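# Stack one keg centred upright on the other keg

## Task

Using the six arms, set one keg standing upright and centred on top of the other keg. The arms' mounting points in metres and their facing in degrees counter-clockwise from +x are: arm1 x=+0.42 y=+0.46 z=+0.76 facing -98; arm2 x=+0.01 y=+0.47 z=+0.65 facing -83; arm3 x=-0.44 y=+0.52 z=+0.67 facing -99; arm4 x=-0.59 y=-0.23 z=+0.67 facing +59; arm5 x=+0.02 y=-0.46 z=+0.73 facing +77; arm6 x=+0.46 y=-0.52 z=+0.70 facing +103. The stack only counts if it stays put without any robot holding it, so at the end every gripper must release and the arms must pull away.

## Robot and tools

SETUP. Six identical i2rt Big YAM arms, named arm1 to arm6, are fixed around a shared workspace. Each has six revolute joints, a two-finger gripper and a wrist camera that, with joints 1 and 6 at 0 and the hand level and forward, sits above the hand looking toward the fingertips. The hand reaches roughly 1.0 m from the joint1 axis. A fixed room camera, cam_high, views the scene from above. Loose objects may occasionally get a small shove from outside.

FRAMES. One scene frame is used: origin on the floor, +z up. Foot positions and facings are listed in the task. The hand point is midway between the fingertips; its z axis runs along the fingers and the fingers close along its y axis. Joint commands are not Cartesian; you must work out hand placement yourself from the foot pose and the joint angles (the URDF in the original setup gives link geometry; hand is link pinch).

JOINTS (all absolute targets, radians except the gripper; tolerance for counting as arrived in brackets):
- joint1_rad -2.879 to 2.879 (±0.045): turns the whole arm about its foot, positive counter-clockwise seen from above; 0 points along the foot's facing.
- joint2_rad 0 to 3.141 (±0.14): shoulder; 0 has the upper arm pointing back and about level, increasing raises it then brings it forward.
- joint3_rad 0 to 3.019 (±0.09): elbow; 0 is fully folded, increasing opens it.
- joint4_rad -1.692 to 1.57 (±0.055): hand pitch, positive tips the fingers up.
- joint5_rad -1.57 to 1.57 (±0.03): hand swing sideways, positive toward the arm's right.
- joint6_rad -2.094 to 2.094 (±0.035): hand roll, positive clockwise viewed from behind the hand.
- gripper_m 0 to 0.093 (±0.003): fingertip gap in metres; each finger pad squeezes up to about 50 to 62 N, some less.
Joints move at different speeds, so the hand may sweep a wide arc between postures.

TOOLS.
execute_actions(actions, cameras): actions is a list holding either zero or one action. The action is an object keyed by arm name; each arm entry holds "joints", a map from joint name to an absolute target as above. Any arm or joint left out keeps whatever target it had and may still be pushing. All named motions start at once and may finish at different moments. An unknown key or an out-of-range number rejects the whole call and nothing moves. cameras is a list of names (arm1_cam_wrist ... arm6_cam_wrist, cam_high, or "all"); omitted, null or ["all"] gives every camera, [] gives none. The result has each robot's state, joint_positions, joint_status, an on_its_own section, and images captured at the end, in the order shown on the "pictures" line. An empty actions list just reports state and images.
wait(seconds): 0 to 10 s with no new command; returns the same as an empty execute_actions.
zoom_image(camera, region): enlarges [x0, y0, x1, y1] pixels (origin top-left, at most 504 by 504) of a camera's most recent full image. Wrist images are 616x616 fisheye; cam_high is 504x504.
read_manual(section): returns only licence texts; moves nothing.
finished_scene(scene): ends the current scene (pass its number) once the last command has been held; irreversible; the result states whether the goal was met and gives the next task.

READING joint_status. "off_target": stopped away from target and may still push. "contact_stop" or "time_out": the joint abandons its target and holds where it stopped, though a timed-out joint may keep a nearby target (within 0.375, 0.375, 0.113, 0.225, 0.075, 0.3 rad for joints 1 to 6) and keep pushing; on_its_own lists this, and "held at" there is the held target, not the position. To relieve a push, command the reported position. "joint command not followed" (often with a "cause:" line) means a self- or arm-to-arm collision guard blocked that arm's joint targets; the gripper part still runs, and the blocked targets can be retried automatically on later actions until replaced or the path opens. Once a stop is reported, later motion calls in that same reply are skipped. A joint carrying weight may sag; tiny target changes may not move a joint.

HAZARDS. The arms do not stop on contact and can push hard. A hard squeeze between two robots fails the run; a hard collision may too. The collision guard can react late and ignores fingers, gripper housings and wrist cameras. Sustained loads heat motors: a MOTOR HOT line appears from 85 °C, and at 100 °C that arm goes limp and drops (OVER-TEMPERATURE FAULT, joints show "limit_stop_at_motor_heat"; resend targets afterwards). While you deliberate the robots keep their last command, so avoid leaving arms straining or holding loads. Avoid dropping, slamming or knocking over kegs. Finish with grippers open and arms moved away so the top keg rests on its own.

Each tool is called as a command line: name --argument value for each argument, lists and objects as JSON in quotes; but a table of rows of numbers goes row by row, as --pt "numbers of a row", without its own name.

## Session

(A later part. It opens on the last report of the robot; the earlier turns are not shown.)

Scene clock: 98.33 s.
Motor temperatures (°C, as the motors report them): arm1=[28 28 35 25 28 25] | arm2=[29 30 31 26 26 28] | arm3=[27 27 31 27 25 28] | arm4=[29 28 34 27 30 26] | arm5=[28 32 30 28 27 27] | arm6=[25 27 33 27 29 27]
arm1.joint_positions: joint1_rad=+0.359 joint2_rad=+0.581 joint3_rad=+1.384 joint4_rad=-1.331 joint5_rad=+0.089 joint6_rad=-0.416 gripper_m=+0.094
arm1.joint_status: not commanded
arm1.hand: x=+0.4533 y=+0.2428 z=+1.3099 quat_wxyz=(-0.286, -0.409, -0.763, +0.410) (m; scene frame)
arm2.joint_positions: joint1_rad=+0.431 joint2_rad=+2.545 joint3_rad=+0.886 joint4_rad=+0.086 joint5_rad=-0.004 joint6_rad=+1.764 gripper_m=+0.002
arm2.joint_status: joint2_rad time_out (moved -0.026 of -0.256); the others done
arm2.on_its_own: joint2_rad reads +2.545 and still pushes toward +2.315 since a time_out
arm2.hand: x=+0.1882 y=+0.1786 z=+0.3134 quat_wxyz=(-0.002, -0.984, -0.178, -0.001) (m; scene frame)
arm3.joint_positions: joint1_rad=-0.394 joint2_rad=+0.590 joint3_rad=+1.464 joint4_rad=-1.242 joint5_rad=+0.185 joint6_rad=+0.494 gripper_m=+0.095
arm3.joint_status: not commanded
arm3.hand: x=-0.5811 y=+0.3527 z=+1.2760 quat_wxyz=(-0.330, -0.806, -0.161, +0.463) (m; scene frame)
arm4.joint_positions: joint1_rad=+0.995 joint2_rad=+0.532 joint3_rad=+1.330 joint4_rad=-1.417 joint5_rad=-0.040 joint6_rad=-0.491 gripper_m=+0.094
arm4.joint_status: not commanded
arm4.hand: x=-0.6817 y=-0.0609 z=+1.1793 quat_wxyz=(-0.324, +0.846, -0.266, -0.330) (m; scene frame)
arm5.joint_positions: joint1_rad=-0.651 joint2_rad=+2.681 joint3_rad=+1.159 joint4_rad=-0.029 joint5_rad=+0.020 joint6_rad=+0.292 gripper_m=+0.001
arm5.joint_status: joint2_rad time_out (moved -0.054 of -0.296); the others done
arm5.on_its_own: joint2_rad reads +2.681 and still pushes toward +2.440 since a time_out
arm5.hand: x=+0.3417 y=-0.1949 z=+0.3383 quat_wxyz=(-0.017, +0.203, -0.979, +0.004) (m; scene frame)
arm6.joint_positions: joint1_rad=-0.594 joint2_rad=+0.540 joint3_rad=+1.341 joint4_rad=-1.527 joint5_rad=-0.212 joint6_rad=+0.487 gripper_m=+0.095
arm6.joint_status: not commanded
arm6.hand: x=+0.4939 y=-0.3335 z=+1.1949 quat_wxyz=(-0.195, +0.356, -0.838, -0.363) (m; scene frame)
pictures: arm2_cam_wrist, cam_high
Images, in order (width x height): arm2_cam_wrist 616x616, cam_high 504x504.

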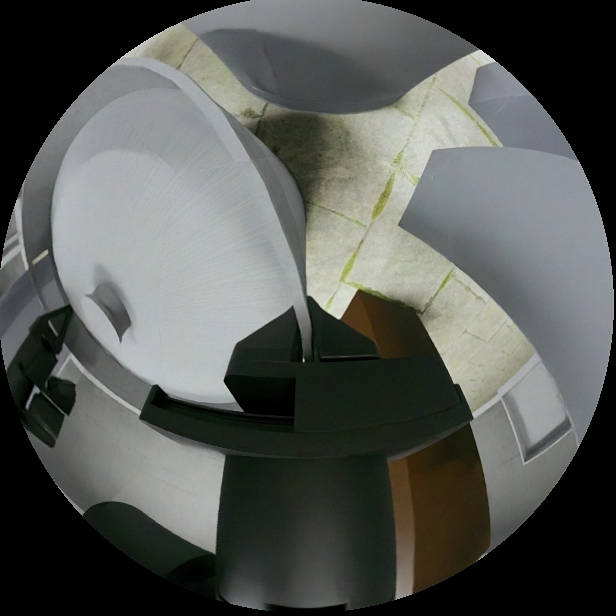

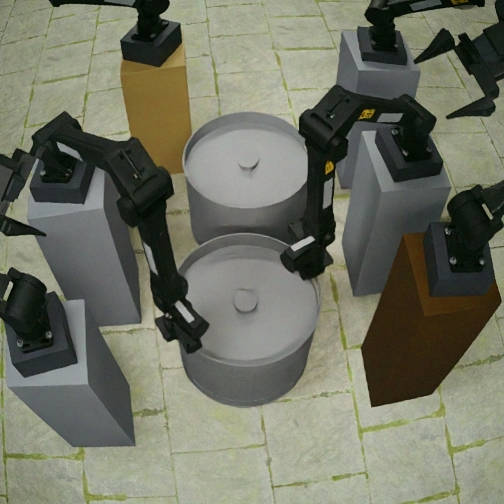

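execute_actions --actions '[{"arm2":{"joints":{"joint2_rad":2.115,"joint3_rad":0.765,"joint4_rad":-0.007}},"arm5":{"joints":{"joint2_rad":2.295,"joint3_rad":1.075,"joint4_rad":-0.099}}}]' --cameras '["arm2_cam_wrist","arm5_cam_wrist"]'

execute_actions --actions '[{"arm2":{"joints":{"joint2_rad":1.885,"joint3_rad":0.706,"joint4_rad":-0.166}},"arm5":{"joints":{"joint2_rad":2.1,"joint3_rad":0.987,"joint4_rad":-0.198}}}]' --cameras '["arm2_cam_wrist","arm5_cam_wrist","cam_high"]'

Scene clock: 113.67 s.
Motor temperatures (°C, as the motors report them): arm1=[28 28 36 25 28 25] | arm2=[29 33 31 26 26 28] | arm3=[27 27 31 27 25 28] | arm4=[29 28 35 27 30 26] | arm5=[28 36 29 28 27 27] | arm6=[25 27 33 27 29 27]
arm1.joint_positions: joint1_rad=+0.359 joint2_rad=+0.581 joint3_rad=+1.384 joint4_rad=-1.331 joint5_rad=+0.089 joint6_rad=-0.416 gripper_m=+0.094
arm1.joint_status: not commanded
arm1.hand: x=+0.4533 y=+0.2428 z=+1.3099 quat_wxyz=(-0.286, -0.409, -0.763, +0.410) (m; scene frame)
arm2.joint_positions: joint1_rad=+0.432 joint2_rad=+2.316 joint3_rad=+0.760 joint4_rad=-0.014 joint5_rad=-0.010 joint6_rad=+1.753 gripper_m=+0.002
arm2.joint_status: joint2_rad time_out (moved -0.229 of -0.430); the others done
arm2.on_its_own: joint2_rad reads +2.316 and still pushes toward +2.115 since a time_out
arm2.hand: x=+0.1866 y=+0.1843 z=+0.3876 quat_wxyz=(-0.002, -0.983, -0.184, -0.004) (m; scene frame)
arm3.joint_positions: joint1_rad=-0.394 joint2_rad=+0.590 joint3_rad=+1.464 joint4_rad=-1.242 joint5_rad=+0.185 joint6_rad=+0.494 gripper_m=+0.095
arm3.joint_status: not commanded
arm3.hand: x=-0.5811 y=+0.3527 z=+1.2760 quat_wxyz=(-0.330, -0.806, -0.161, +0.463) (m; scene frame)
arm4.joint_positions: joint1_rad=+0.995 joint2_rad=+0.532 joint3_rad=+1.330 joint4_rad=-1.417 joint5_rad=-0.040 joint6_rad=-0.491 gripper_m=+0.094
arm4.joint_status: not commanded
arm4.hand: x=-0.6817 y=-0.0609 z=+1.1793 quat_wxyz=(-0.324, +0.846, -0.266, -0.330) (m; scene frame)
arm5.joint_positions: joint1_rad=-0.645 joint2_rad=+2.498 joint3_rad=+1.054 joint4_rad=-0.099 joint5_rad=+0.009 joint6_rad=+0.284 gripper_m=+0.001
arm5.joint_status: joint2_rad time_out (moved -0.184 of -0.386); the others done
arm5.on_its_own: joint2_rad reads +2.498 and still pushes toward +2.295 since a time_out
arm5.hand: x=+0.3435 y=-0.1875 z=+0.4066 quat_wxyz=(-0.018, +0.210, -0.978, -0.003) (m; scene frame)
arm6.joint_positions: joint1_rad=-0.594 joint2_rad=+0.540 joint3_rad=+1.341 joint4_rad=-1.527 joint5_rad=-0.212 joint6_rad=+0.487 gripper_m=+0.095
arm6.joint_status: not commanded
arm6.hand: x=+0.4939 y=-0.3335 z=+1.1949 quat_wxyz=(-0.195, +0.356, -0.838, -0.363) (m; scene frame)
pictures: arm2_cam_wrist, arm5_cam_wrist
Images, in order (width x height): arm2_cam_wrist 616x616, arm5_cam_wrist 616x616.

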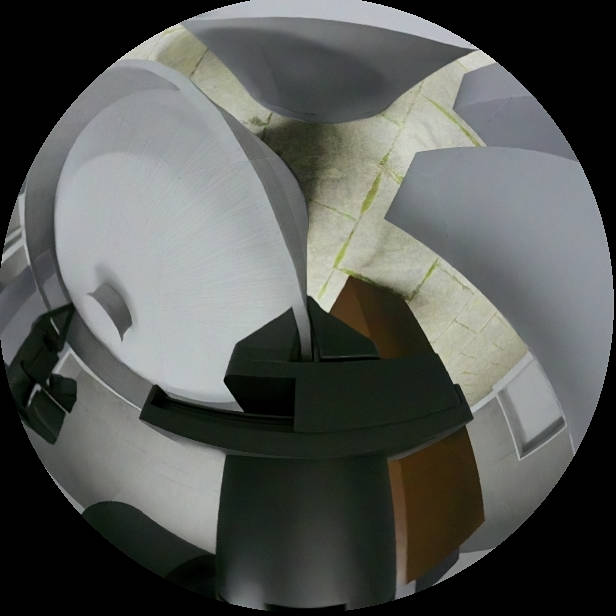

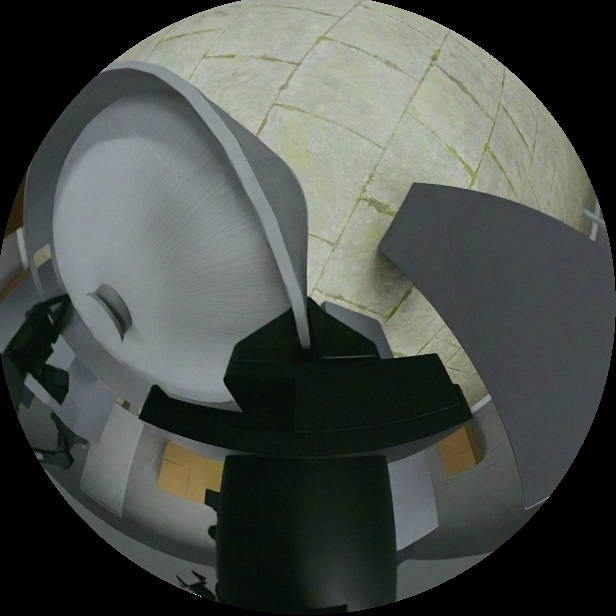

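not run: a stop came earlier in this reply.

execute_actions --actions '[{"arm2":{"joints":{"joint2_rad":1.73,"joint3_rad":0.695,"joint4_rad":-0.307}},"arm5":{"joints":{"joint2_rad":1.985,"joint3_rad":0.952,"joint4_rad":-0.29}}}]' --cameras '["arm2_cam_wrist","cam_high"]'

Scene clock: 119.60 s.
Motor temperatures (°C, as the motors report them): arm1=[28 28 36 25 28 25] | arm2=[29 34 31 26 26 28] | arm3=[27 27 31 27 25 28] | arm4=[29 28 35 27 30 26] | arm5=[28 37 29 28 27 27] | arm6=[25 27 33 27 29 27]
arm1.joint_positions: joint1_rad=+0.359 joint2_rad=+0.581 joint3_rad=+1.384 joint4_rad=-1.331 joint5_rad=+0.089 joint6_rad=-0.416 gripper_m=+0.094
arm1.joint_status: not commanded
arm1.hand: x=+0.4533 y=+0.2428 z=+1.3099 quat_wxyz=(-0.286, -0.409, -0.763, +0.410) (m; scene frame)
arm2.joint_positions: joint1_rad=+0.428 joint2_rad=+1.919 joint3_rad=+0.661 joint4_rad=-0.307 joint5_rad=-0.010 joint6_rad=+1.760 gripper_m=+0.002
arm2.joint_status: joint2_rad time_out (moved -0.396 of -0.586); the others done
arm2.on_its_own: joint2_rad reads +1.919 and still pushes toward +1.730 since a time_out
arm2.hand: x=+0.1848 y=+0.1852 z=+0.5064 quat_wxyz=(-0.004, -0.984, -0.178, -0.005) (m; scene frame)
arm3.joint_positions: joint1_rad=-0.394 joint2_rad=+0.590 joint3_rad=+1.464 joint4_rad=-1.242 joint5_rad=+0.185 joint6_rad=+0.494 gripper_m=+0.095
arm3.joint_status: not commanded
arm3.hand: x=-0.5811 y=+0.3527 z=+1.2760 quat_wxyz=(-0.330, -0.806, -0.161, +0.463) (m; scene frame)
arm4.joint_positions: joint1_rad=+0.995 joint2_rad=+0.532 joint3_rad=+1.330 joint4_rad=-1.417 joint5_rad=-0.040 joint6_rad=-0.491 gripper_m=+0.094
arm4.joint_status: not commanded
arm4.hand: x=-0.6817 y=-0.0609 z=+1.1793 quat_wxyz=(-0.324, +0.846, -0.266, -0.330) (m; scene frame)
arm5.joint_positions: joint1_rad=-0.634 joint2_rad=+2.167 joint3_rad=+0.906 joint4_rad=-0.286 joint5_rad=+0.001 joint6_rad=+0.306 gripper_m=+0.001
arm5.joint_status: joint2_rad time_out (moved -0.331 of -0.513); the others done
arm5.on_its_own: joint2_rad reads +2.167 and still pushes toward +1.985 since a time_out
arm5.hand: x=+0.3327 y=-0.1884 z=+0.5238 quat_wxyz=(-0.014, +0.205, -0.979, -0.006) (m; scene frame)
arm6.joint_positions: joint1_rad=-0.594 joint2_rad=+0.540 joint3_rad=+1.341 joint4_rad=-1.527 joint5_rad=-0.212 joint6_rad=+0.487 gripper_m=+0.095
arm6.joint_status: not commanded
arm6.hand: x=+0.4939 y=-0.3335 z=+1.1949 quat_wxyz=(-0.195, +0.356, -0.838, -0.363) (m; scene frame)
pictures: arm2_cam_wrist, cam_high
Images, in order (width x height): arm2_cam_wrist 616x616, cam_high 504x504.

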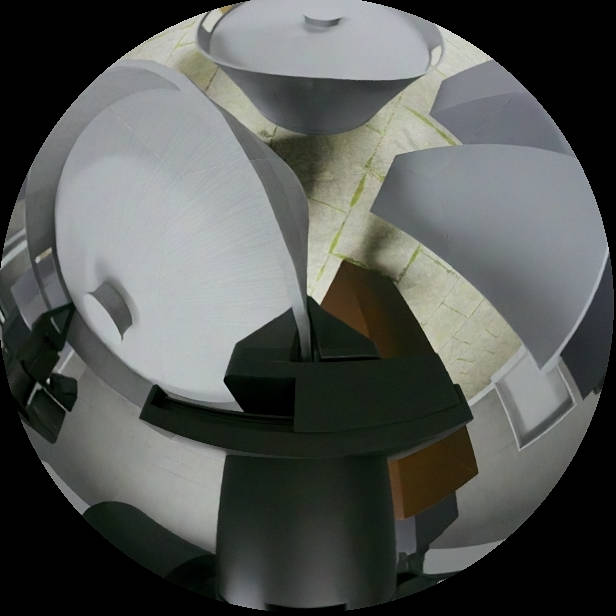

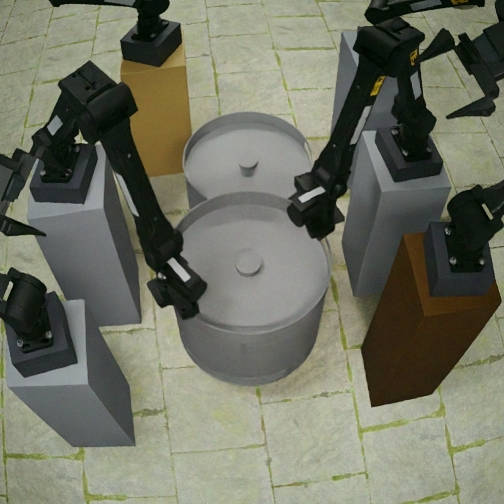

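execute_actions --actions '[{"arm2":{"joints":{"joint2_rad":1.258,"joint3_rad":0.828,"joint4_rad":-0.864}},"arm5":{"joints":{"joint2_rad":1.565,"joint3_rad":0.978,"joint4_rad":-0.71}}}]' --cameras '["arm2_cam_wrist","cam_high"]'

Scene clock: 127.00 s.
Motor temperatures (°C, as the motors report them): arm1=[28 28 36 25 28 25] | arm2=[29 34 33 26 26 28] | arm3=[27 27 31 27 25 28] | arm4=[29 28 35 27 30 26] | arm5=[28 37 31 28 27 27] | arm6=[25 27 33 27 29 27]
arm1.joint_positions: joint1_rad=+0.359 joint2_rad=+0.581 joint3_rad=+1.384 joint4_rad=-1.331 joint5_rad=+0.089 joint6_rad=-0.416 gripper_m=+0.094
arm1.joint_status: not commanded
arm1.hand: x=+0.4533 y=+0.2428 z=+1.3099 quat_wxyz=(-0.286, -0.409, -0.763, +0.410) (m; scene frame)
arm2.joint_positions: joint1_rad=+0.419 joint2_rad=+1.420 joint3_rad=+0.699 joint4_rad=-0.834 joint5_rad=-0.009 joint6_rad=+1.769 gripper_m=+0.002
arm2.joint_status: joint2_rad time_out (moved -0.500 of -0.661); joint3_rad time_out (moved +0.039 of +0.167); the others done
arm2.on_its_own: joint2_rad reads +1.420 and still pushes toward +1.258 since a time_out; joint3_rad reads +0.699 and still pushes toward +0.812 since a time_out
arm2.hand: x=+0.1768 y=+0.1935 z=+0.6698 quat_wxyz=(-0.009, -0.985, -0.170, -0.007) (m; scene frame)
arm3.joint_positions: joint1_rad=-0.394 joint2_rad=+0.590 joint3_rad=+1.464 joint4_rad=-1.242 joint5_rad=+0.185 joint6_rad=+0.494 gripper_m=+0.095
arm3.joint_status: not commanded
arm3.hand: x=-0.5811 y=+0.3527 z=+1.2760 quat_wxyz=(-0.330, -0.806, -0.161, +0.463) (m; scene frame)
arm4.joint_positions: joint1_rad=+0.995 joint2_rad=+0.532 joint3_rad=+1.330 joint4_rad=-1.417 joint5_rad=-0.040 joint6_rad=-0.491 gripper_m=+0.094
arm4.joint_status: not commanded
arm4.hand: x=-0.6817 y=-0.0609 z=+1.1793 quat_wxyz=(-0.324, +0.846, -0.266, -0.330) (m; scene frame)
arm5.joint_positions: joint1_rad=-0.602 joint2_rad=+1.741 joint3_rad=+0.884 joint4_rad=-0.696 joint5_rad=-0.016 joint6_rad=+0.342 gripper_m=+0.001
arm5.joint_status: joint2_rad time_out (moved -0.426 of -0.602); joint3_rad time_out (moved -0.022 of +0.072); the others done
arm5.on_its_own: joint2_rad reads +1.741 and still pushes toward +1.565 since a time_out; joint3_rad reads +0.884 and still pushes toward +0.978 since a time_out
arm5.hand: x=+0.3170 y=-0.1808 z=+0.6854 quat_wxyz=(-0.007, +0.202, -0.979, -0.012) (m; scene frame)
arm6.joint_positions: joint1_rad=-0.594 joint2_rad=+0.540 joint3_rad=+1.341 joint4_rad=-1.527 joint5_rad=-0.212 joint6_rad=+0.487 gripper_m=+0.095
arm6.joint_status: not commanded
arm6.hand: x=+0.4939 y=-0.3335 z=+1.1949 quat_wxyz=(-0.195, +0.356, -0.838, -0.363) (m; scene frame)
pictures: arm2_cam_wrist, cam_high
Images, in order (width x height): arm2_cam_wrist 616x616, cam_high 504x504.

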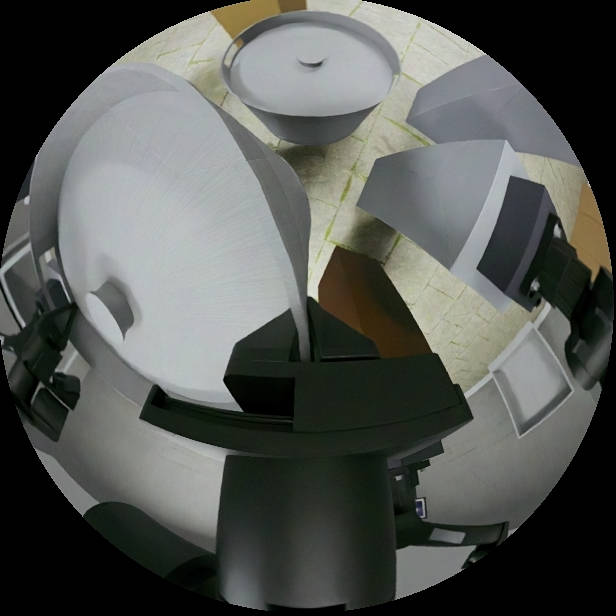

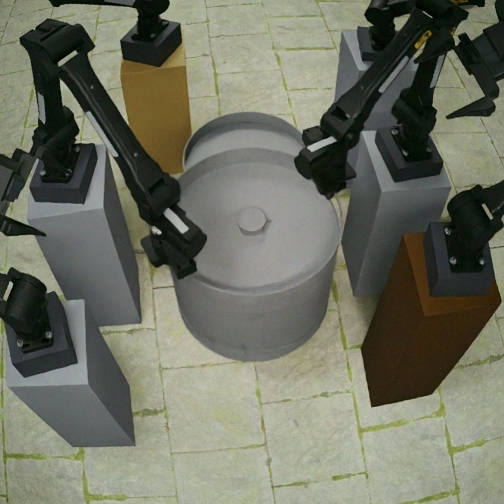

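execute_actions --actions '[{"arm2":{"joints":{"joint1_rad":0.009,"joint2_rad":1.115,"joint3_rad":0.703,"joint4_rad":-0.889,"joint6_rad":1.337}},"arm5":{"joints":{"joint1_rad":-0.338,"joint2_rad":1.42,"joint3_rad":0.744,"joint4_rad":-0.651,"joint6_rad":0.6}}}]' --cameras '["arm2_cam_wrist","cam_high"]'

Scene clock: 138.47 s.
Motor temperatures (°C, as the motors report them): arm1=[28 28 36 25 28 25] | arm2=[29 33 39 26 26 28] | arm3=[27 27 31 27 25 28] | arm4=[29 28 35 27 30 26] | arm5=[28 36 34 28 28 27] | arm6=[25 27 33 27 29 27]
arm1.joint_positions: joint1_rad=+0.359 joint2_rad=+0.581 joint3_rad=+1.384 joint4_rad=-1.331 joint5_rad=+0.089 joint6_rad=-0.416 gripper_m=+0.094
arm1.joint_status: not commanded
arm1.hand: x=+0.4533 y=+0.2428 z=+1.3099 quat_wxyz=(-0.286, -0.409, -0.763, +0.410) (m; scene frame)
arm2.joint_positions: joint1_rad=+0.010 joint2_rad=+1.291 joint3_rad=+0.597 joint4_rad=-0.874 joint5_rad=-0.010 joint6_rad=+1.356 gripper_m=+0.002
arm2.joint_status: joint2_rad time_out (moved -0.128 of -0.305); joint3_rad time_out (moved -0.102 of +0.004); the others done
arm2.on_its_own: joint2_rad reads +1.291 and still pushes toward +1.115 since a time_out; joint3_rad reads +0.597 and still pushes toward +0.703 since a time_out
arm2.hand: x=+0.0473 y=+0.1961 z=+0.6754 quat_wxyz=(-0.005, -0.985, -0.172, -0.005) (m; scene frame)
arm3.joint_positions: joint1_rad=-0.394 joint2_rad=+0.590 joint3_rad=+1.464 joint4_rad=-1.242 joint5_rad=+0.185 joint6_rad=+0.494 gripper_m=+0.095
arm3.joint_status: not commanded
arm3.hand: x=-0.5811 y=+0.3527 z=+1.2760 quat_wxyz=(-0.330, -0.806, -0.161, +0.463) (m; scene frame)
arm4.joint_positions: joint1_rad=+0.995 joint2_rad=+0.532 joint3_rad=+1.330 joint4_rad=-1.417 joint5_rad=-0.040 joint6_rad=-0.491 gripper_m=+0.094
arm4.joint_status: not commanded
arm4.hand: x=-0.6817 y=-0.0609 z=+1.1793 quat_wxyz=(-0.324, +0.846, -0.266, -0.330) (m; scene frame)
arm5.joint_positions: joint1_rad=-0.314 joint2_rad=+1.575 joint3_rad=+0.647 joint4_rad=-0.624 joint5_rad=-0.013 joint6_rad=+0.637 gripper_m=+0.001
arm5.joint_status: joint2_rad time_out (moved -0.166 of -0.321); joint3_rad time_out (moved -0.237 of -0.140); joint6_rad time_out (moved +0.295 of +0.258); the others done
arm5.on_its_own: joint2_rad reads +1.575 and still pushes toward +1.420 since a time_out; joint3_rad reads +0.647 and still pushes toward +0.744 since a time_out; joint6_rad reads +0.637 and still pushes toward +0.600 since a time_out
arm5.hand: x=+0.1839 y=-0.1794 z=+0.6842 quat_wxyz=(-0.005, +0.199, -0.980, -0.012) (m; scene frame)
arm6.joint_positions: joint1_rad=-0.594 joint2_rad=+0.540 joint3_rad=+1.341 joint4_rad=-1.527 joint5_rad=-0.212 joint6_rad=+0.487 gripper_m=+0.095
arm6.joint_status: not commanded
arm6.hand: x=+0.4939 y=-0.3335 z=+1.1949 quat_wxyz=(-0.195, +0.356, -0.838, -0.363) (m; scene frame)
pictures: arm2_cam_wrist, cam_high
Images, in order (width x height): arm2_cam_wrist 616x616, cam_high 504x504.

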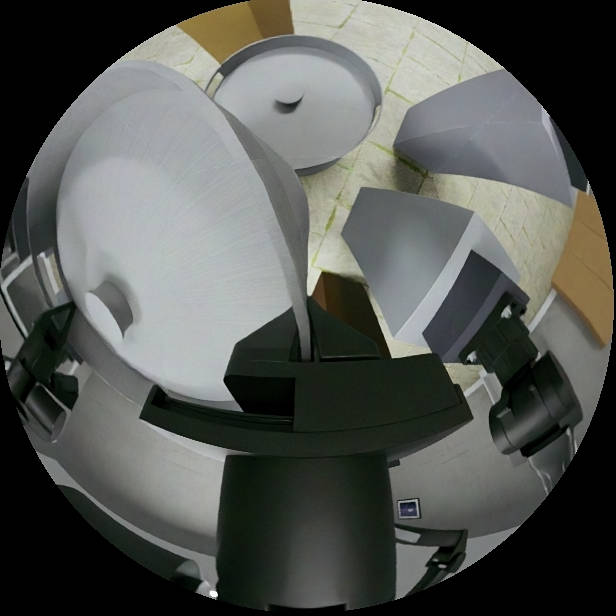

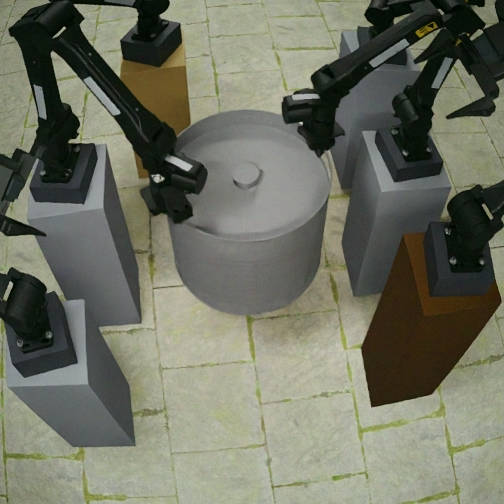

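execute_actions --actions '[{"arm2":{"joints":{"joint1_rad":-0.479,"joint2_rad":1.105,"joint3_rad":0.718,"joint4_rad":-0.906,"joint6_rad":0.86}},"arm5":{"joints":{"joint1_rad":0.115,"joint2_rad":1.335,"joint3_rad":0.66,"joint4_rad":-0.66,"joint6_rad":1.07}}}]' --cameras '["arm2_cam_wrist","arm4_cam_wrist","cam_high"]'

Scene clock: 150.03 s.
Motor temperatures (°C, as the motors report them): arm1=[28 28 36 25 28 25] | arm2=[29 32 43 26 26 28] | arm3=[27 27 32 27 25 28] | arm4=[29 28 35 27 30 26] | arm5=[28 35 35 28 28 27] | arm6=[25 27 34 27 29 27]
arm1.joint_positions: joint1_rad=+0.359 joint2_rad=+0.581 joint3_rad=+1.384 joint4_rad=-1.331 joint5_rad=+0.089 joint6_rad=-0.416 gripper_m=+0.094
arm1.joint_status: not commanded
arm1.hand: x=+0.4533 y=+0.2428 z=+1.3099 quat_wxyz=(-0.286, -0.409, -0.763, +0.410) (m; scene frame)
arm2.joint_positions: joint1_rad=-0.469 joint2_rad=+1.263 joint3_rad=+0.597 joint4_rad=-0.899 joint5_rad=-0.010 joint6_rad=+0.889 gripper_m=+0.002
arm2.joint_status: joint2_rad time_out (moved -0.028 of -0.186); joint3_rad time_out (moved +0.000 of +0.121); the others done
arm2.on_its_own: joint2_rad reads +1.263 and still pushes toward +1.105 since a time_out; joint3_rad reads +0.597 and still pushes toward +0.709 since a time_out
arm2.hand: x=-0.0824 y=+0.2128 z=+0.6823 quat_wxyz=(-0.008, -0.986, -0.166, -0.002) (m; scene frame)
arm3.joint_positions: joint1_rad=-0.394 joint2_rad=+0.590 joint3_rad=+1.464 joint4_rad=-1.242 joint5_rad=+0.185 joint6_rad=+0.494 gripper_m=+0.095
arm3.joint_status: not commanded
arm3.hand: x=-0.5811 y=+0.3527 z=+1.2760 quat_wxyz=(-0.330, -0.806, -0.161, +0.463) (m; scene frame)
arm4.joint_positions: joint1_rad=+0.995 joint2_rad=+0.532 joint3_rad=+1.330 joint4_rad=-1.417 joint5_rad=-0.040 joint6_rad=-0.491 gripper_m=+0.094
arm4.joint_status: not commanded
arm4.hand: x=-0.6817 y=-0.0609 z=+1.1793 quat_wxyz=(-0.324, +0.846, -0.266, -0.330) (m; scene frame)
arm5.joint_positions: joint1_rad=+0.122 joint2_rad=+1.485 joint3_rad=+0.572 joint4_rad=-0.630 joint5_rad=-0.005 joint6_rad=+1.088 gripper_m=+0.001
arm5.joint_status: joint2_rad time_out (moved -0.090 of -0.240); the others done
arm5.on_its_own: joint2_rad reads +1.485 and still pushes toward +1.335 since a time_out
arm5.hand: x=+0.0486 y=-0.1637 z=+0.6918 quat_wxyz=(-0.005, +0.192, -0.981, -0.015) (m; scene frame)
arm6.joint_positions: joint1_rad=-0.594 joint2_rad=+0.540 joint3_rad=+1.341 joint4_rad=-1.527 joint5_rad=-0.212 joint6_rad=+0.487 gripper_m=+0.095
arm6.joint_status: not commanded
arm6.hand: x=+0.4939 y=-0.3335 z=+1.1949 quat_wxyz=(-0.195, +0.356, -0.838, -0.363) (m; scene frame)
pictures: arm2_cam_wrist, arm4_cam_wrist, cam_high
Images, in order (width x height): arm2_cam_wrist 616x616, arm4_cam_wrist 616x616, cam_high 504x504.

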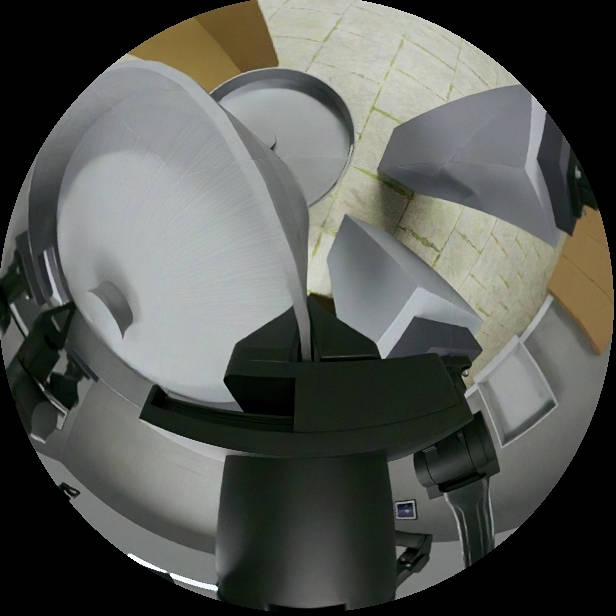

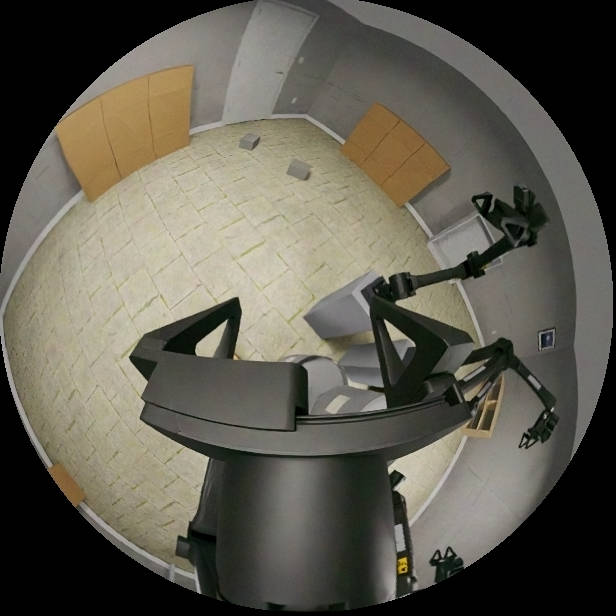

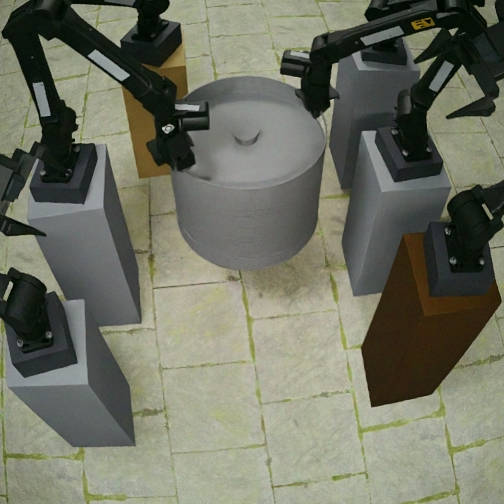

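execute_actions --actions '[{"arm2":{"joints":{"joint1_rad":-0.88,"joint2_rad":1.247,"joint3_rad":0.885,"joint4_rad":-0.898,"joint6_rad":0.47}},"arm5":{"joints":{"joint1_rad":0.582,"joint2_rad":1.4,"joint3_rad":0.749,"joint4_rad":-0.68,"joint6_rad":1.54}},"arm4":{"joints":{"joint1_rad":1.065,"joint2_rad":2.652,"joint3_rad":0.855,"joint4_rad":0.226,"joint5_rad":0,"joint6_rad":2.05,"gripper_m":0.0}}}]' --cameras '["arm2_cam_wrist","arm4_cam_wrist","cam_high"]'

Scene clock: 166.80 s.
Motor temperatures (°C, as the motors report them): arm1=[28 28 37 26 28 25] | arm2=[29 32 47 26 26 28] | arm3=[27 27 32 27 25 28] | arm4=[29 29 35 27 30 26] | arm5=[28 35 37 28 27 27] | arm6=[25 27 34 27 29 27]
arm1.joint_positions: joint1_rad=+0.359 joint2_rad=+0.581 joint3_rad=+1.384 joint4_rad=-1.331 joint5_rad=+0.089 joint6_rad=-0.416 gripper_m=+0.094
arm1.joint_status: not commanded
arm1.hand: x=+0.4533 y=+0.2428 z=+1.3099 quat_wxyz=(-0.286, -0.409, -0.763, +0.410) (m; scene frame)
arm2.joint_positions: joint1_rad=-0.855 joint2_rad=+1.410 joint3_rad=+0.727 joint4_rad=-0.877 joint5_rad=-0.008 joint6_rad=+0.527 gripper_m=+0.002
arm2.joint_status: joint2_rad time_out (moved +0.147 of -0.016); joint3_rad time_out (moved +0.130 of +0.288); joint6_rad time_out (moved -0.362 of -0.419); the others done
arm2.on_its_own: joint2_rad reads +1.410 and still pushes toward +1.247 since a time_out; joint3_rad reads +0.727 and still pushes toward +0.839 since a time_out; joint6_rad reads +0.527 and still pushes toward +0.470 since a time_out
arm2.hand: x=-0.2084 y=+0.2269 z=+0.6802 quat_wxyz=(-0.010, -0.988, -0.154, +0.002) (m; scene frame)
arm3.joint_positions: joint1_rad=-0.394 joint2_rad=+0.590 joint3_rad=+1.464 joint4_rad=-1.242 joint5_rad=+0.185 joint6_rad=+0.494 gripper_m=+0.095
arm3.joint_status: not commanded
arm3.hand: x=-0.5811 y=+0.3527 z=+1.2760 quat_wxyz=(-0.330, -0.806, -0.161, +0.463) (m; scene frame)
arm4.joint_positions: joint1_rad=+1.060 joint2_rad=+2.662 joint3_rad=+0.859 joint4_rad=+0.216 joint5_rad=-0.005 joint6_rad=+2.033 gripper_m=+0.000
arm4.joint_status: all done
arm4.hand: x=-0.7350 y=+0.0331 z=+0.2955 quat_wxyz=(-0.003, +0.024, -1.000, +0.003) (m; scene frame)
arm5.joint_positions: joint1_rad=+0.569 joint2_rad=+1.532 joint3_rad=+0.647 joint4_rad=-0.652 joint5_rad=+0.010 joint6_rad=+1.557 gripper_m=+0.001
arm5.joint_status: joint3_rad time_out (moved +0.075 of +0.177); the others done
arm5.on_its_own: joint3_rad reads +0.647 and still pushes toward +0.749 since a time_out
arm5.hand: x=-0.0893 y=-0.1537 z=+0.6954 quat_wxyz=(-0.005, +0.181, -0.983, -0.018) (m; scene frame)
arm6.joint_positions: joint1_rad=-0.594 joint2_rad=+0.540 joint3_rad=+1.341 joint4_rad=-1.527 joint5_rad=-0.212 joint6_rad=+0.487 gripper_m=+0.095
arm6.joint_status: not commanded
arm6.hand: x=+0.4939 y=-0.3335 z=+1.1949 quat_wxyz=(-0.195, +0.356, -0.838, -0.363) (m; scene frame)
pictures: arm2_cam_wrist, arm4_cam_wrist, cam_high
Images, in order (width x height): arm2_cam_wrist 616x616, arm4_cam_wrist 616x616, cam_high 504x504.

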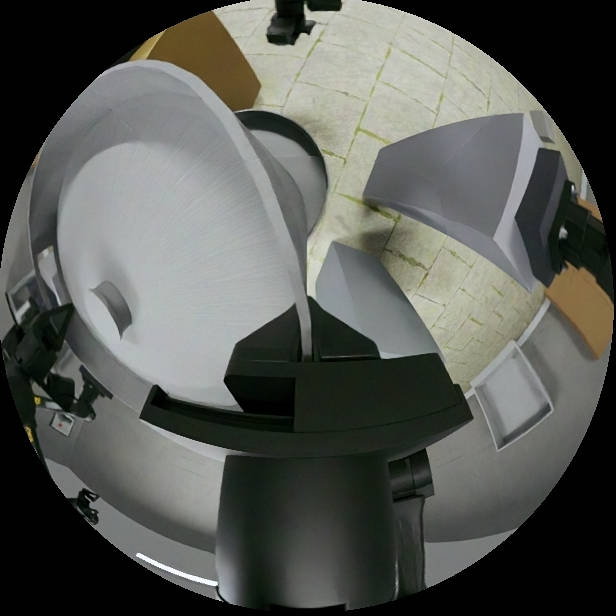

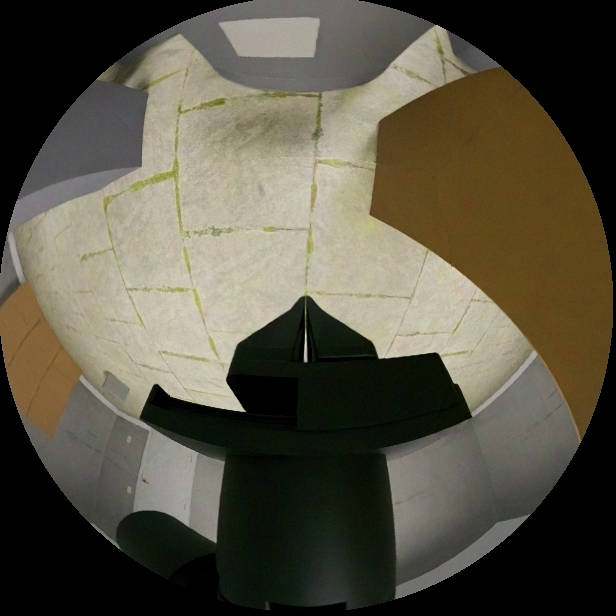

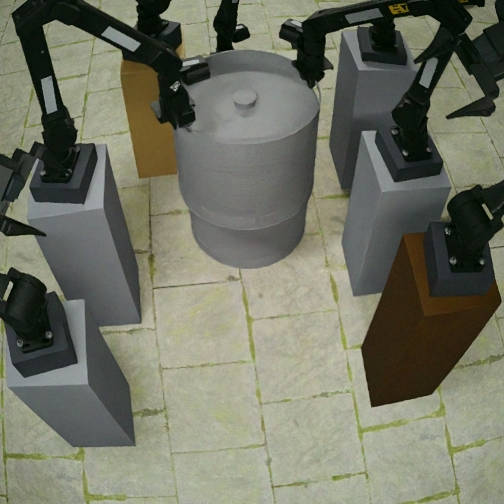

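execute_actions --actions '[{"arm2":{"joints":{"joint1_rad":-1.12,"joint2_rad":1.416,"joint3_rad":1.15,"joint4_rad":-0.93,"joint6_rad":0.26}},"arm5":{"joints":{"joint1_rad":0.9,"joint2_rad":1.535,"joint3_rad":0.96,"joint4_rad":-0.725,"joint6_rad":1.87}},"arm4":{"joints":{"joint6_rad":0.52}}}]' --cameras '["arm2_cam_wrist","arm5_cam_wrist","arm4_cam_wrist","cam_high"]'

Scene clock: 175.30 s.
Motor temperatures (°C, as the motors report them): arm1=[28 28 37 26 28 25] | arm2=[29 33 50 26 27 28] | arm3=[27 27 32 27 25 28] | arm4=[29 29 33 27 30 26] | arm5=[28 35 38 28 27 27] | arm6=[25 27 34 27 29 27]
arm1.joint_positions: joint1_rad=+0.359 joint2_rad=+0.581 joint3_rad=+1.384 joint4_rad=-1.331 joint5_rad=+0.089 joint6_rad=-0.416 gripper_m=+0.094
arm1.joint_status: not commanded
arm1.hand: x=+0.4533 y=+0.2428 z=+1.3099 quat_wxyz=(-0.286, -0.409, -0.763, +0.410) (m; scene frame)
arm2.joint_positions: joint1_rad=-1.083 joint2_rad=+1.610 joint3_rad=+0.934 joint4_rad=-0.909 joint5_rad=-0.006 joint6_rad=+0.339 gripper_m=+0.002
arm2.joint_status: joint2_rad time_out (moved +0.200 of +0.006); joint3_rad time_out (moved +0.208 of +0.423); joint6_rad time_out (moved -0.188 of -0.267); the others done
arm2.on_its_own: joint2_rad reads +1.610 and still pushes toward +1.416 since a time_out; joint3_rad reads +0.934 and still pushes toward +1.047 since a time_out (your +1.150 is given up); joint6_rad reads +0.339 and still pushes toward +0.260 since a time_out
arm2.hand: x=-0.3172 y=+0.2415 z=+0.6737 quat_wxyz=(-0.003, -0.991, -0.134, -0.007) (m; scene frame)
arm3.joint_positions: joint1_rad=-0.394 joint2_rad=+0.590 joint3_rad=+1.464 joint4_rad=-1.242 joint5_rad=+0.185 joint6_rad=+0.494 gripper_m=+0.095
arm3.joint_status: not commanded
arm3.hand: x=-0.5811 y=+0.3527 z=+1.2760 quat_wxyz=(-0.330, -0.806, -0.161, +0.463) (m; scene frame)
arm4.joint_positions: joint1_rad=+1.060 joint2_rad=+2.662 joint3_rad=+0.859 joint4_rad=+0.216 joint5_rad=-0.005 joint6_rad=+0.536 gripper_m=+0.000
arm4.joint_status: all done
arm4.hand: x=-0.7350 y=+0.0331 z=+0.2955 quat_wxyz=(+0.000, +0.698, -0.716, +0.004) (m; scene frame)
arm5.joint_positions: joint1_rad=+0.873 joint2_rad=+1.697 joint3_rad=+0.840 joint4_rad=-0.685 joint5_rad=+0.011 joint6_rad=+1.901 gripper_m=+0.001
arm5.joint_status: joint2_rad time_out (moved +0.165 of +0.003); joint3_rad time_out (moved +0.193 of +0.313); the others done
arm5.on_its_own: joint2_rad reads +1.697 and still pushes toward +1.535 since a time_out; joint3_rad reads +0.840 and still pushes toward +0.953 since a time_out
arm5.hand: x=-0.2176 y=-0.1454 z=+0.6877 quat_wxyz=(-0.001, +0.161, -0.987, -0.016) (m; scene frame)
arm6.joint_positions: joint1_rad=-0.594 joint2_rad=+0.540 joint3_rad=+1.341 joint4_rad=-1.527 joint5_rad=-0.212 joint6_rad=+0.487 gripper_m=+0.095
arm6.joint_status: not commanded
arm6.hand: x=+0.4939 y=-0.3335 z=+1.1949 quat_wxyz=(-0.195, +0.356, -0.838, -0.363) (m; scene frame)
pictures: arm2_cam_wrist, arm4_cam_wrist, arm5_cam_wrist, cam_high
Images, in order (width x height): arm2_cam_wrist 616x616, arm4_cam_wrist 616x616, arm5_cam_wrist 616x616, cam_high 504x504.

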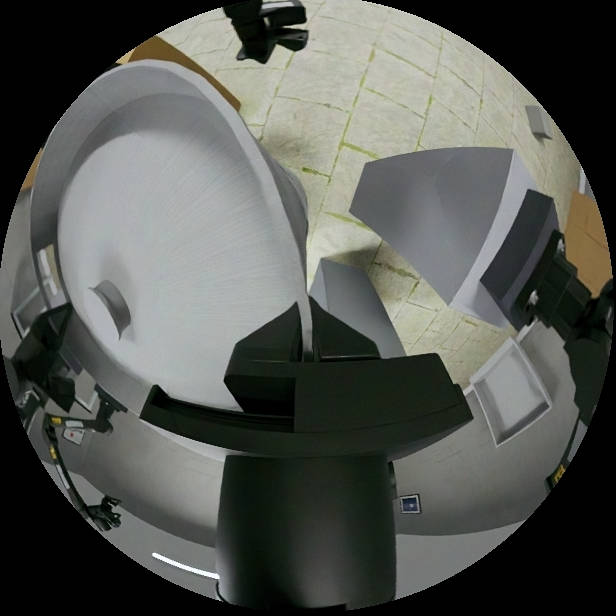

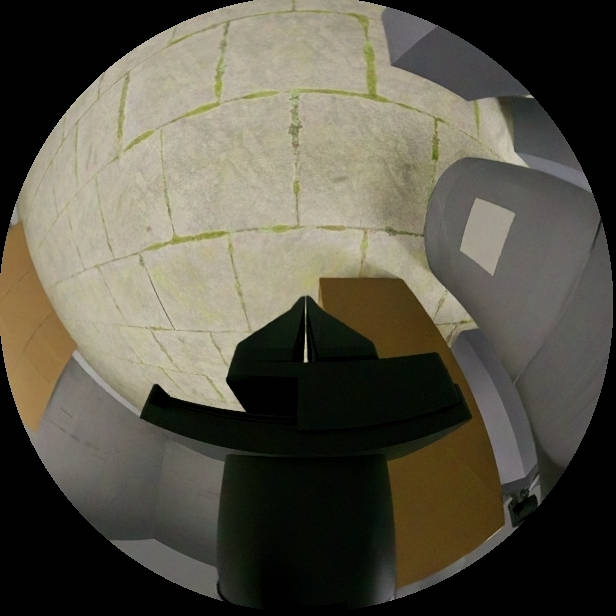

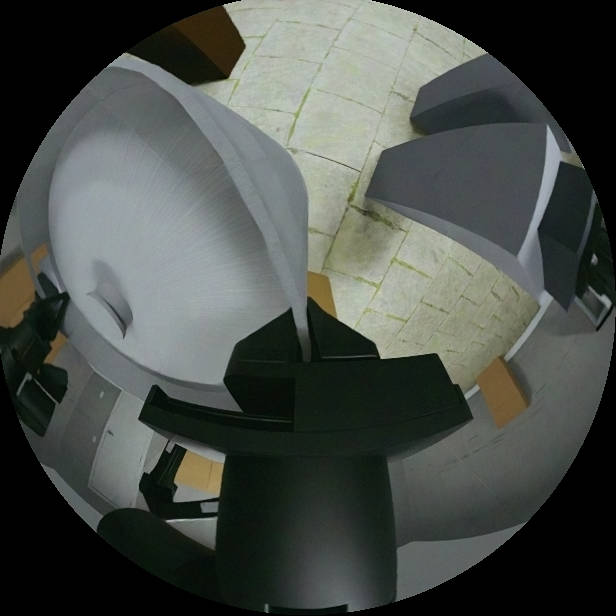

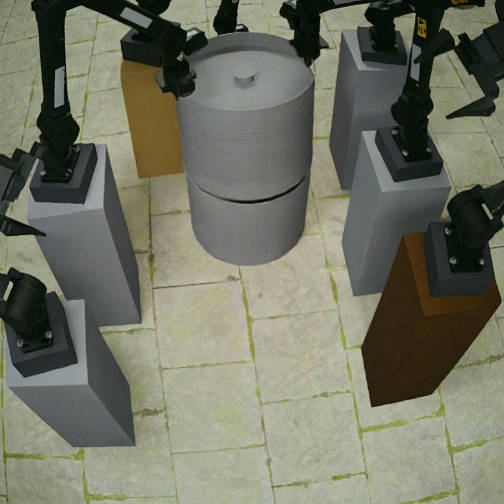

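zoom_image --camera "cam_high" --region '[170, 130, 330, 270]'

zoom_image --camera "arm4_cam_wrist" --region '[416, 140, 616, 480]'

zoom_image --camera "arm2_cam_wrist" --region '[240, 120, 360, 280]'

zoom_image --camera "arm5_cam_wrist" --region '[240, 120, 360, 280]'

Region (170, 130, 330, 270) of cam_high's 504x504 image, scaled by 3.150, with more detail than that image has; it fills the top 441 rows of this view, and the rest is white.

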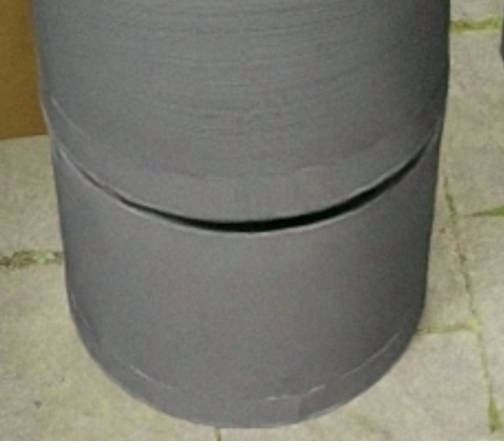

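Region (416, 140, 616, 480) of arm4_cam_wrist's 616x616 image, scaled by 1.482, with more detail than that image has; it fills the left 296 columns of this view, and the rest is white.

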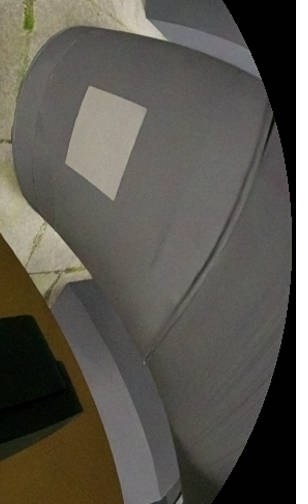

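Region (240, 120, 360, 280) of arm2_cam_wrist's 616x616 image, scaled by 3.150, with more detail than that image has; it fills the left 378 columns of this view, and the rest is white.

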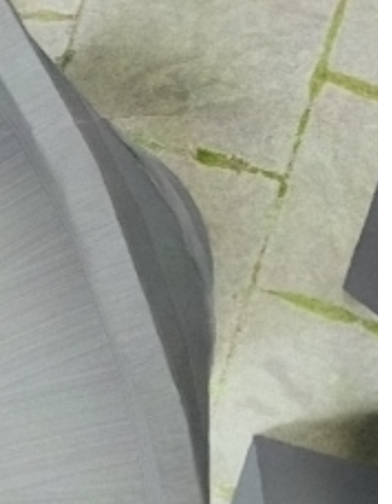

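Region (240, 120, 360, 280) of arm5_cam_wrist's 616x616 image, scaled by 3.150, with more detail than that image has; it fills the left 378 columns of this view, and the rest is white.

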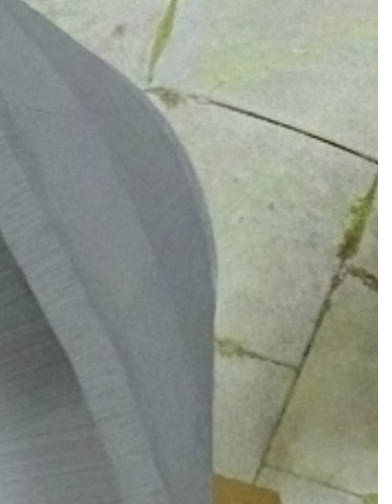

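execute_actions --actions '[]' --cameras '["arm3_cam_wrist","arm4_cam_wrist","arm6_cam_wrist","cam_high"]'

zoom_image --camera "arm4_cam_wrist" --region '[490, 270, 616, 420]'

zoom_image --camera "cam_high" --region '[170, 140, 330, 220]'

Scene clock: 184.40 s.
Motor temperatures (°C, as the motors report them): arm1=[28 28 37 26 28 25] | arm2=[29 34 50 26 26 29] | arm3=[27 27 32 27 25 28] | arm4=[29 30 32 27 30 26] | arm5=[28 36 39 28 27 27] | arm6=[25 27 34 27 29 27]
arm1.joint_positions: joint1_rad=+0.359 joint2_rad=+0.581 joint3_rad=+1.384 joint4_rad=-1.331 joint5_rad=+0.089 joint6_rad=-0.416 gripper_m=+0.094
arm1.joint_status: not commanded
arm1.hand: x=+0.4533 y=+0.2428 z=+1.3099 quat_wxyz=(-0.286, -0.409, -0.763, +0.410) (m; scene frame)
arm2.joint_positions: joint1_rad=-1.083 joint2_rad=+1.610 joint3_rad=+0.934 joint4_rad=-0.909 joint5_rad=-0.006 joint6_rad=+0.339 gripper_m=+0.002
arm2.joint_status: joint2_rad time_out (moved +0.200 of +0.006); joint3_rad time_out (moved +0.208 of +0.423); joint6_rad time_out (moved -0.188 of -0.267); the others done
arm2.on_its_own: joint2_rad reads +1.610 and still pushes toward +1.416 since a time_out; joint3_rad reads +0.934 and still pushes toward +1.047 since a time_out (your +1.150 is given up); joint6_rad reads +0.339 and still pushes toward +0.260 since a time_out
arm2.hand: x=-0.3172 y=+0.2415 z=+0.6737 quat_wxyz=(-0.003, -0.991, -0.134, -0.007) (m; scene frame)
arm3.joint_positions: joint1_rad=-0.394 joint2_rad=+0.590 joint3_rad=+1.464 joint4_rad=-1.242 joint5_rad=+0.185 joint6_rad=+0.494 gripper_m=+0.095
arm3.joint_status: not commanded
arm3.hand: x=-0.5811 y=+0.3527 z=+1.2760 quat_wxyz=(-0.330, -0.806, -0.161, +0.463) (m; scene frame)
arm4.joint_positions: joint1_rad=+1.060 joint2_rad=+2.662 joint3_rad=+0.859 joint4_rad=+0.216 joint5_rad=-0.005 joint6_rad=+0.536 gripper_m=+0.000
arm4.joint_status: all done
arm4.hand: x=-0.7350 y=+0.0331 z=+0.2955 quat_wxyz=(+0.000, +0.698, -0.716, +0.004) (m; scene frame)
arm5.joint_positions: joint1_rad=+0.873 joint2_rad=+1.697 joint3_rad=+0.840 joint4_rad=-0.685 joint5_rad=+0.011 joint6_rad=+1.901 gripper_m=+0.001
arm5.joint_status: joint2_rad time_out (moved +0.165 of +0.003); joint3_rad time_out (moved +0.193 of +0.313); the others done
arm5.on_its_own: joint2_rad reads +1.697 and still pushes toward +1.535 since a time_out; joint3_rad reads +0.840 and still pushes toward +0.953 since a time_out
arm5.hand: x=-0.2176 y=-0.1454 z=+0.6877 quat_wxyz=(-0.001, +0.161, -0.987, -0.016) (m; scene frame)
arm6.joint_positions: joint1_rad=-0.594 joint2_rad=+0.540 joint3_rad=+1.341 joint4_rad=-1.527 joint5_rad=-0.212 joint6_rad=+0.487 gripper_m=+0.095
arm6.joint_status: not commanded
arm6.hand: x=+0.4939 y=-0.3335 z=+1.1949 quat_wxyz=(-0.195, +0.356, -0.838, -0.363) (m; scene frame)
pictures: arm3_cam_wrist, arm4_cam_wrist, arm6_cam_wrist, cam_high
Images, in order (width x height): arm3_cam_wrist 616x616, arm4_cam_wrist 616x616, arm6_cam_wrist 616x616, cam_high 504x504.

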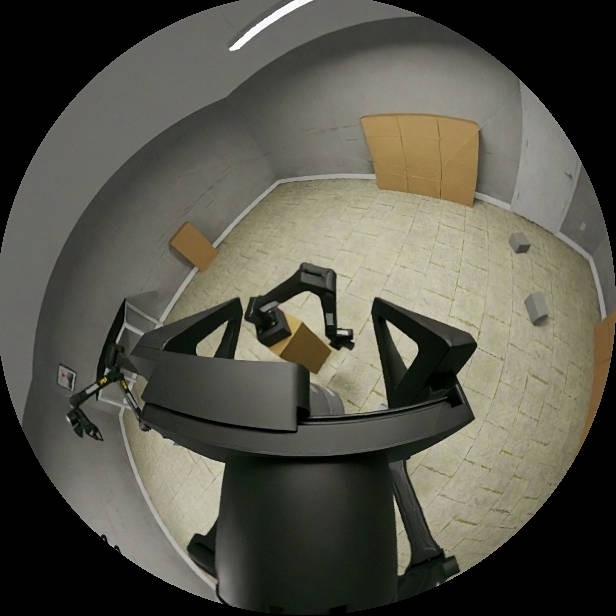

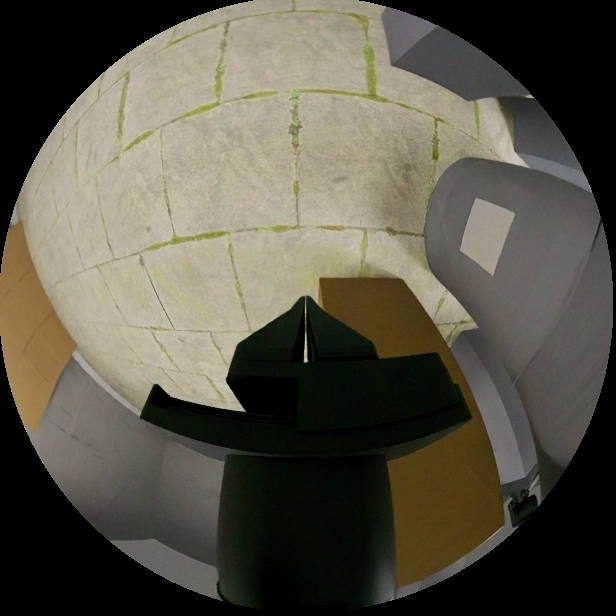

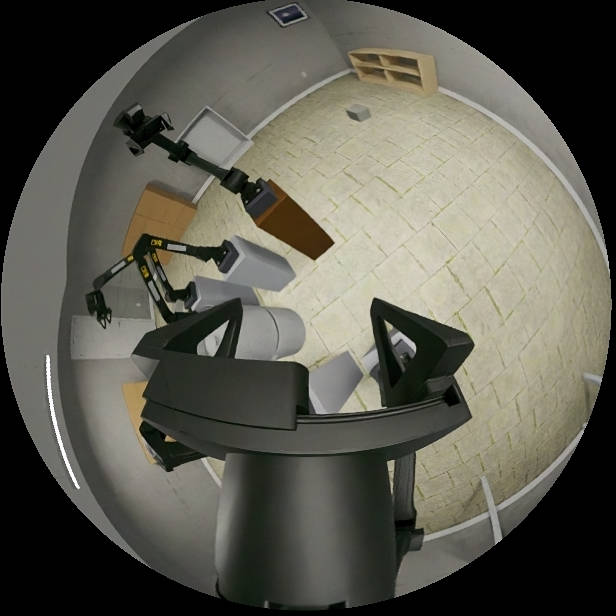

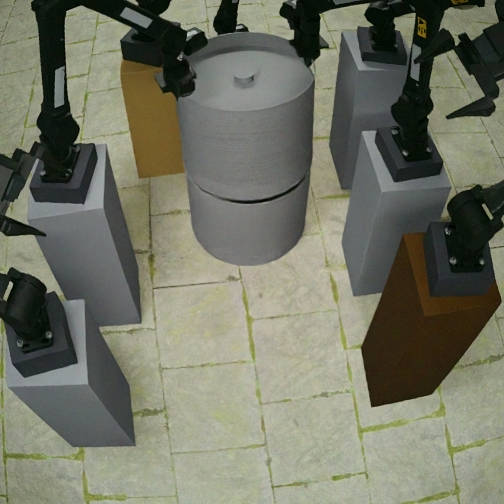

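Region (490, 270, 616, 420) of arm4_cam_wrist's 616x616 image, scaled by 3.360, with more detail than that image has; it fills the left 423 columns of this view, and the rest is white.

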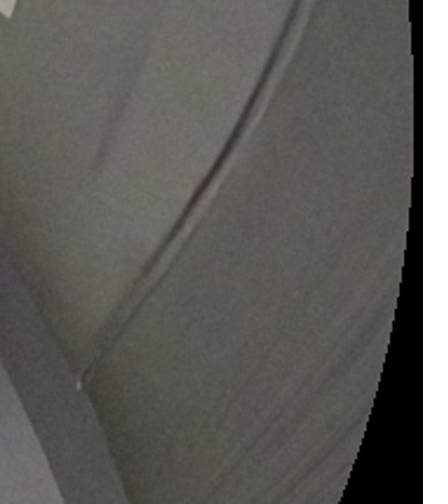

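Region (170, 140, 330, 220) of cam_high's 504x504 image, scaled by 3.150, with more detail than that image has.

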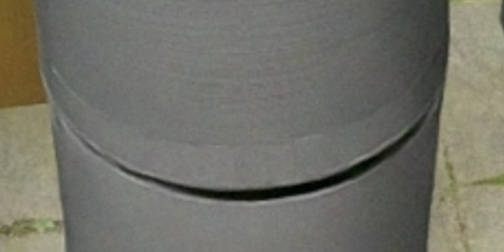

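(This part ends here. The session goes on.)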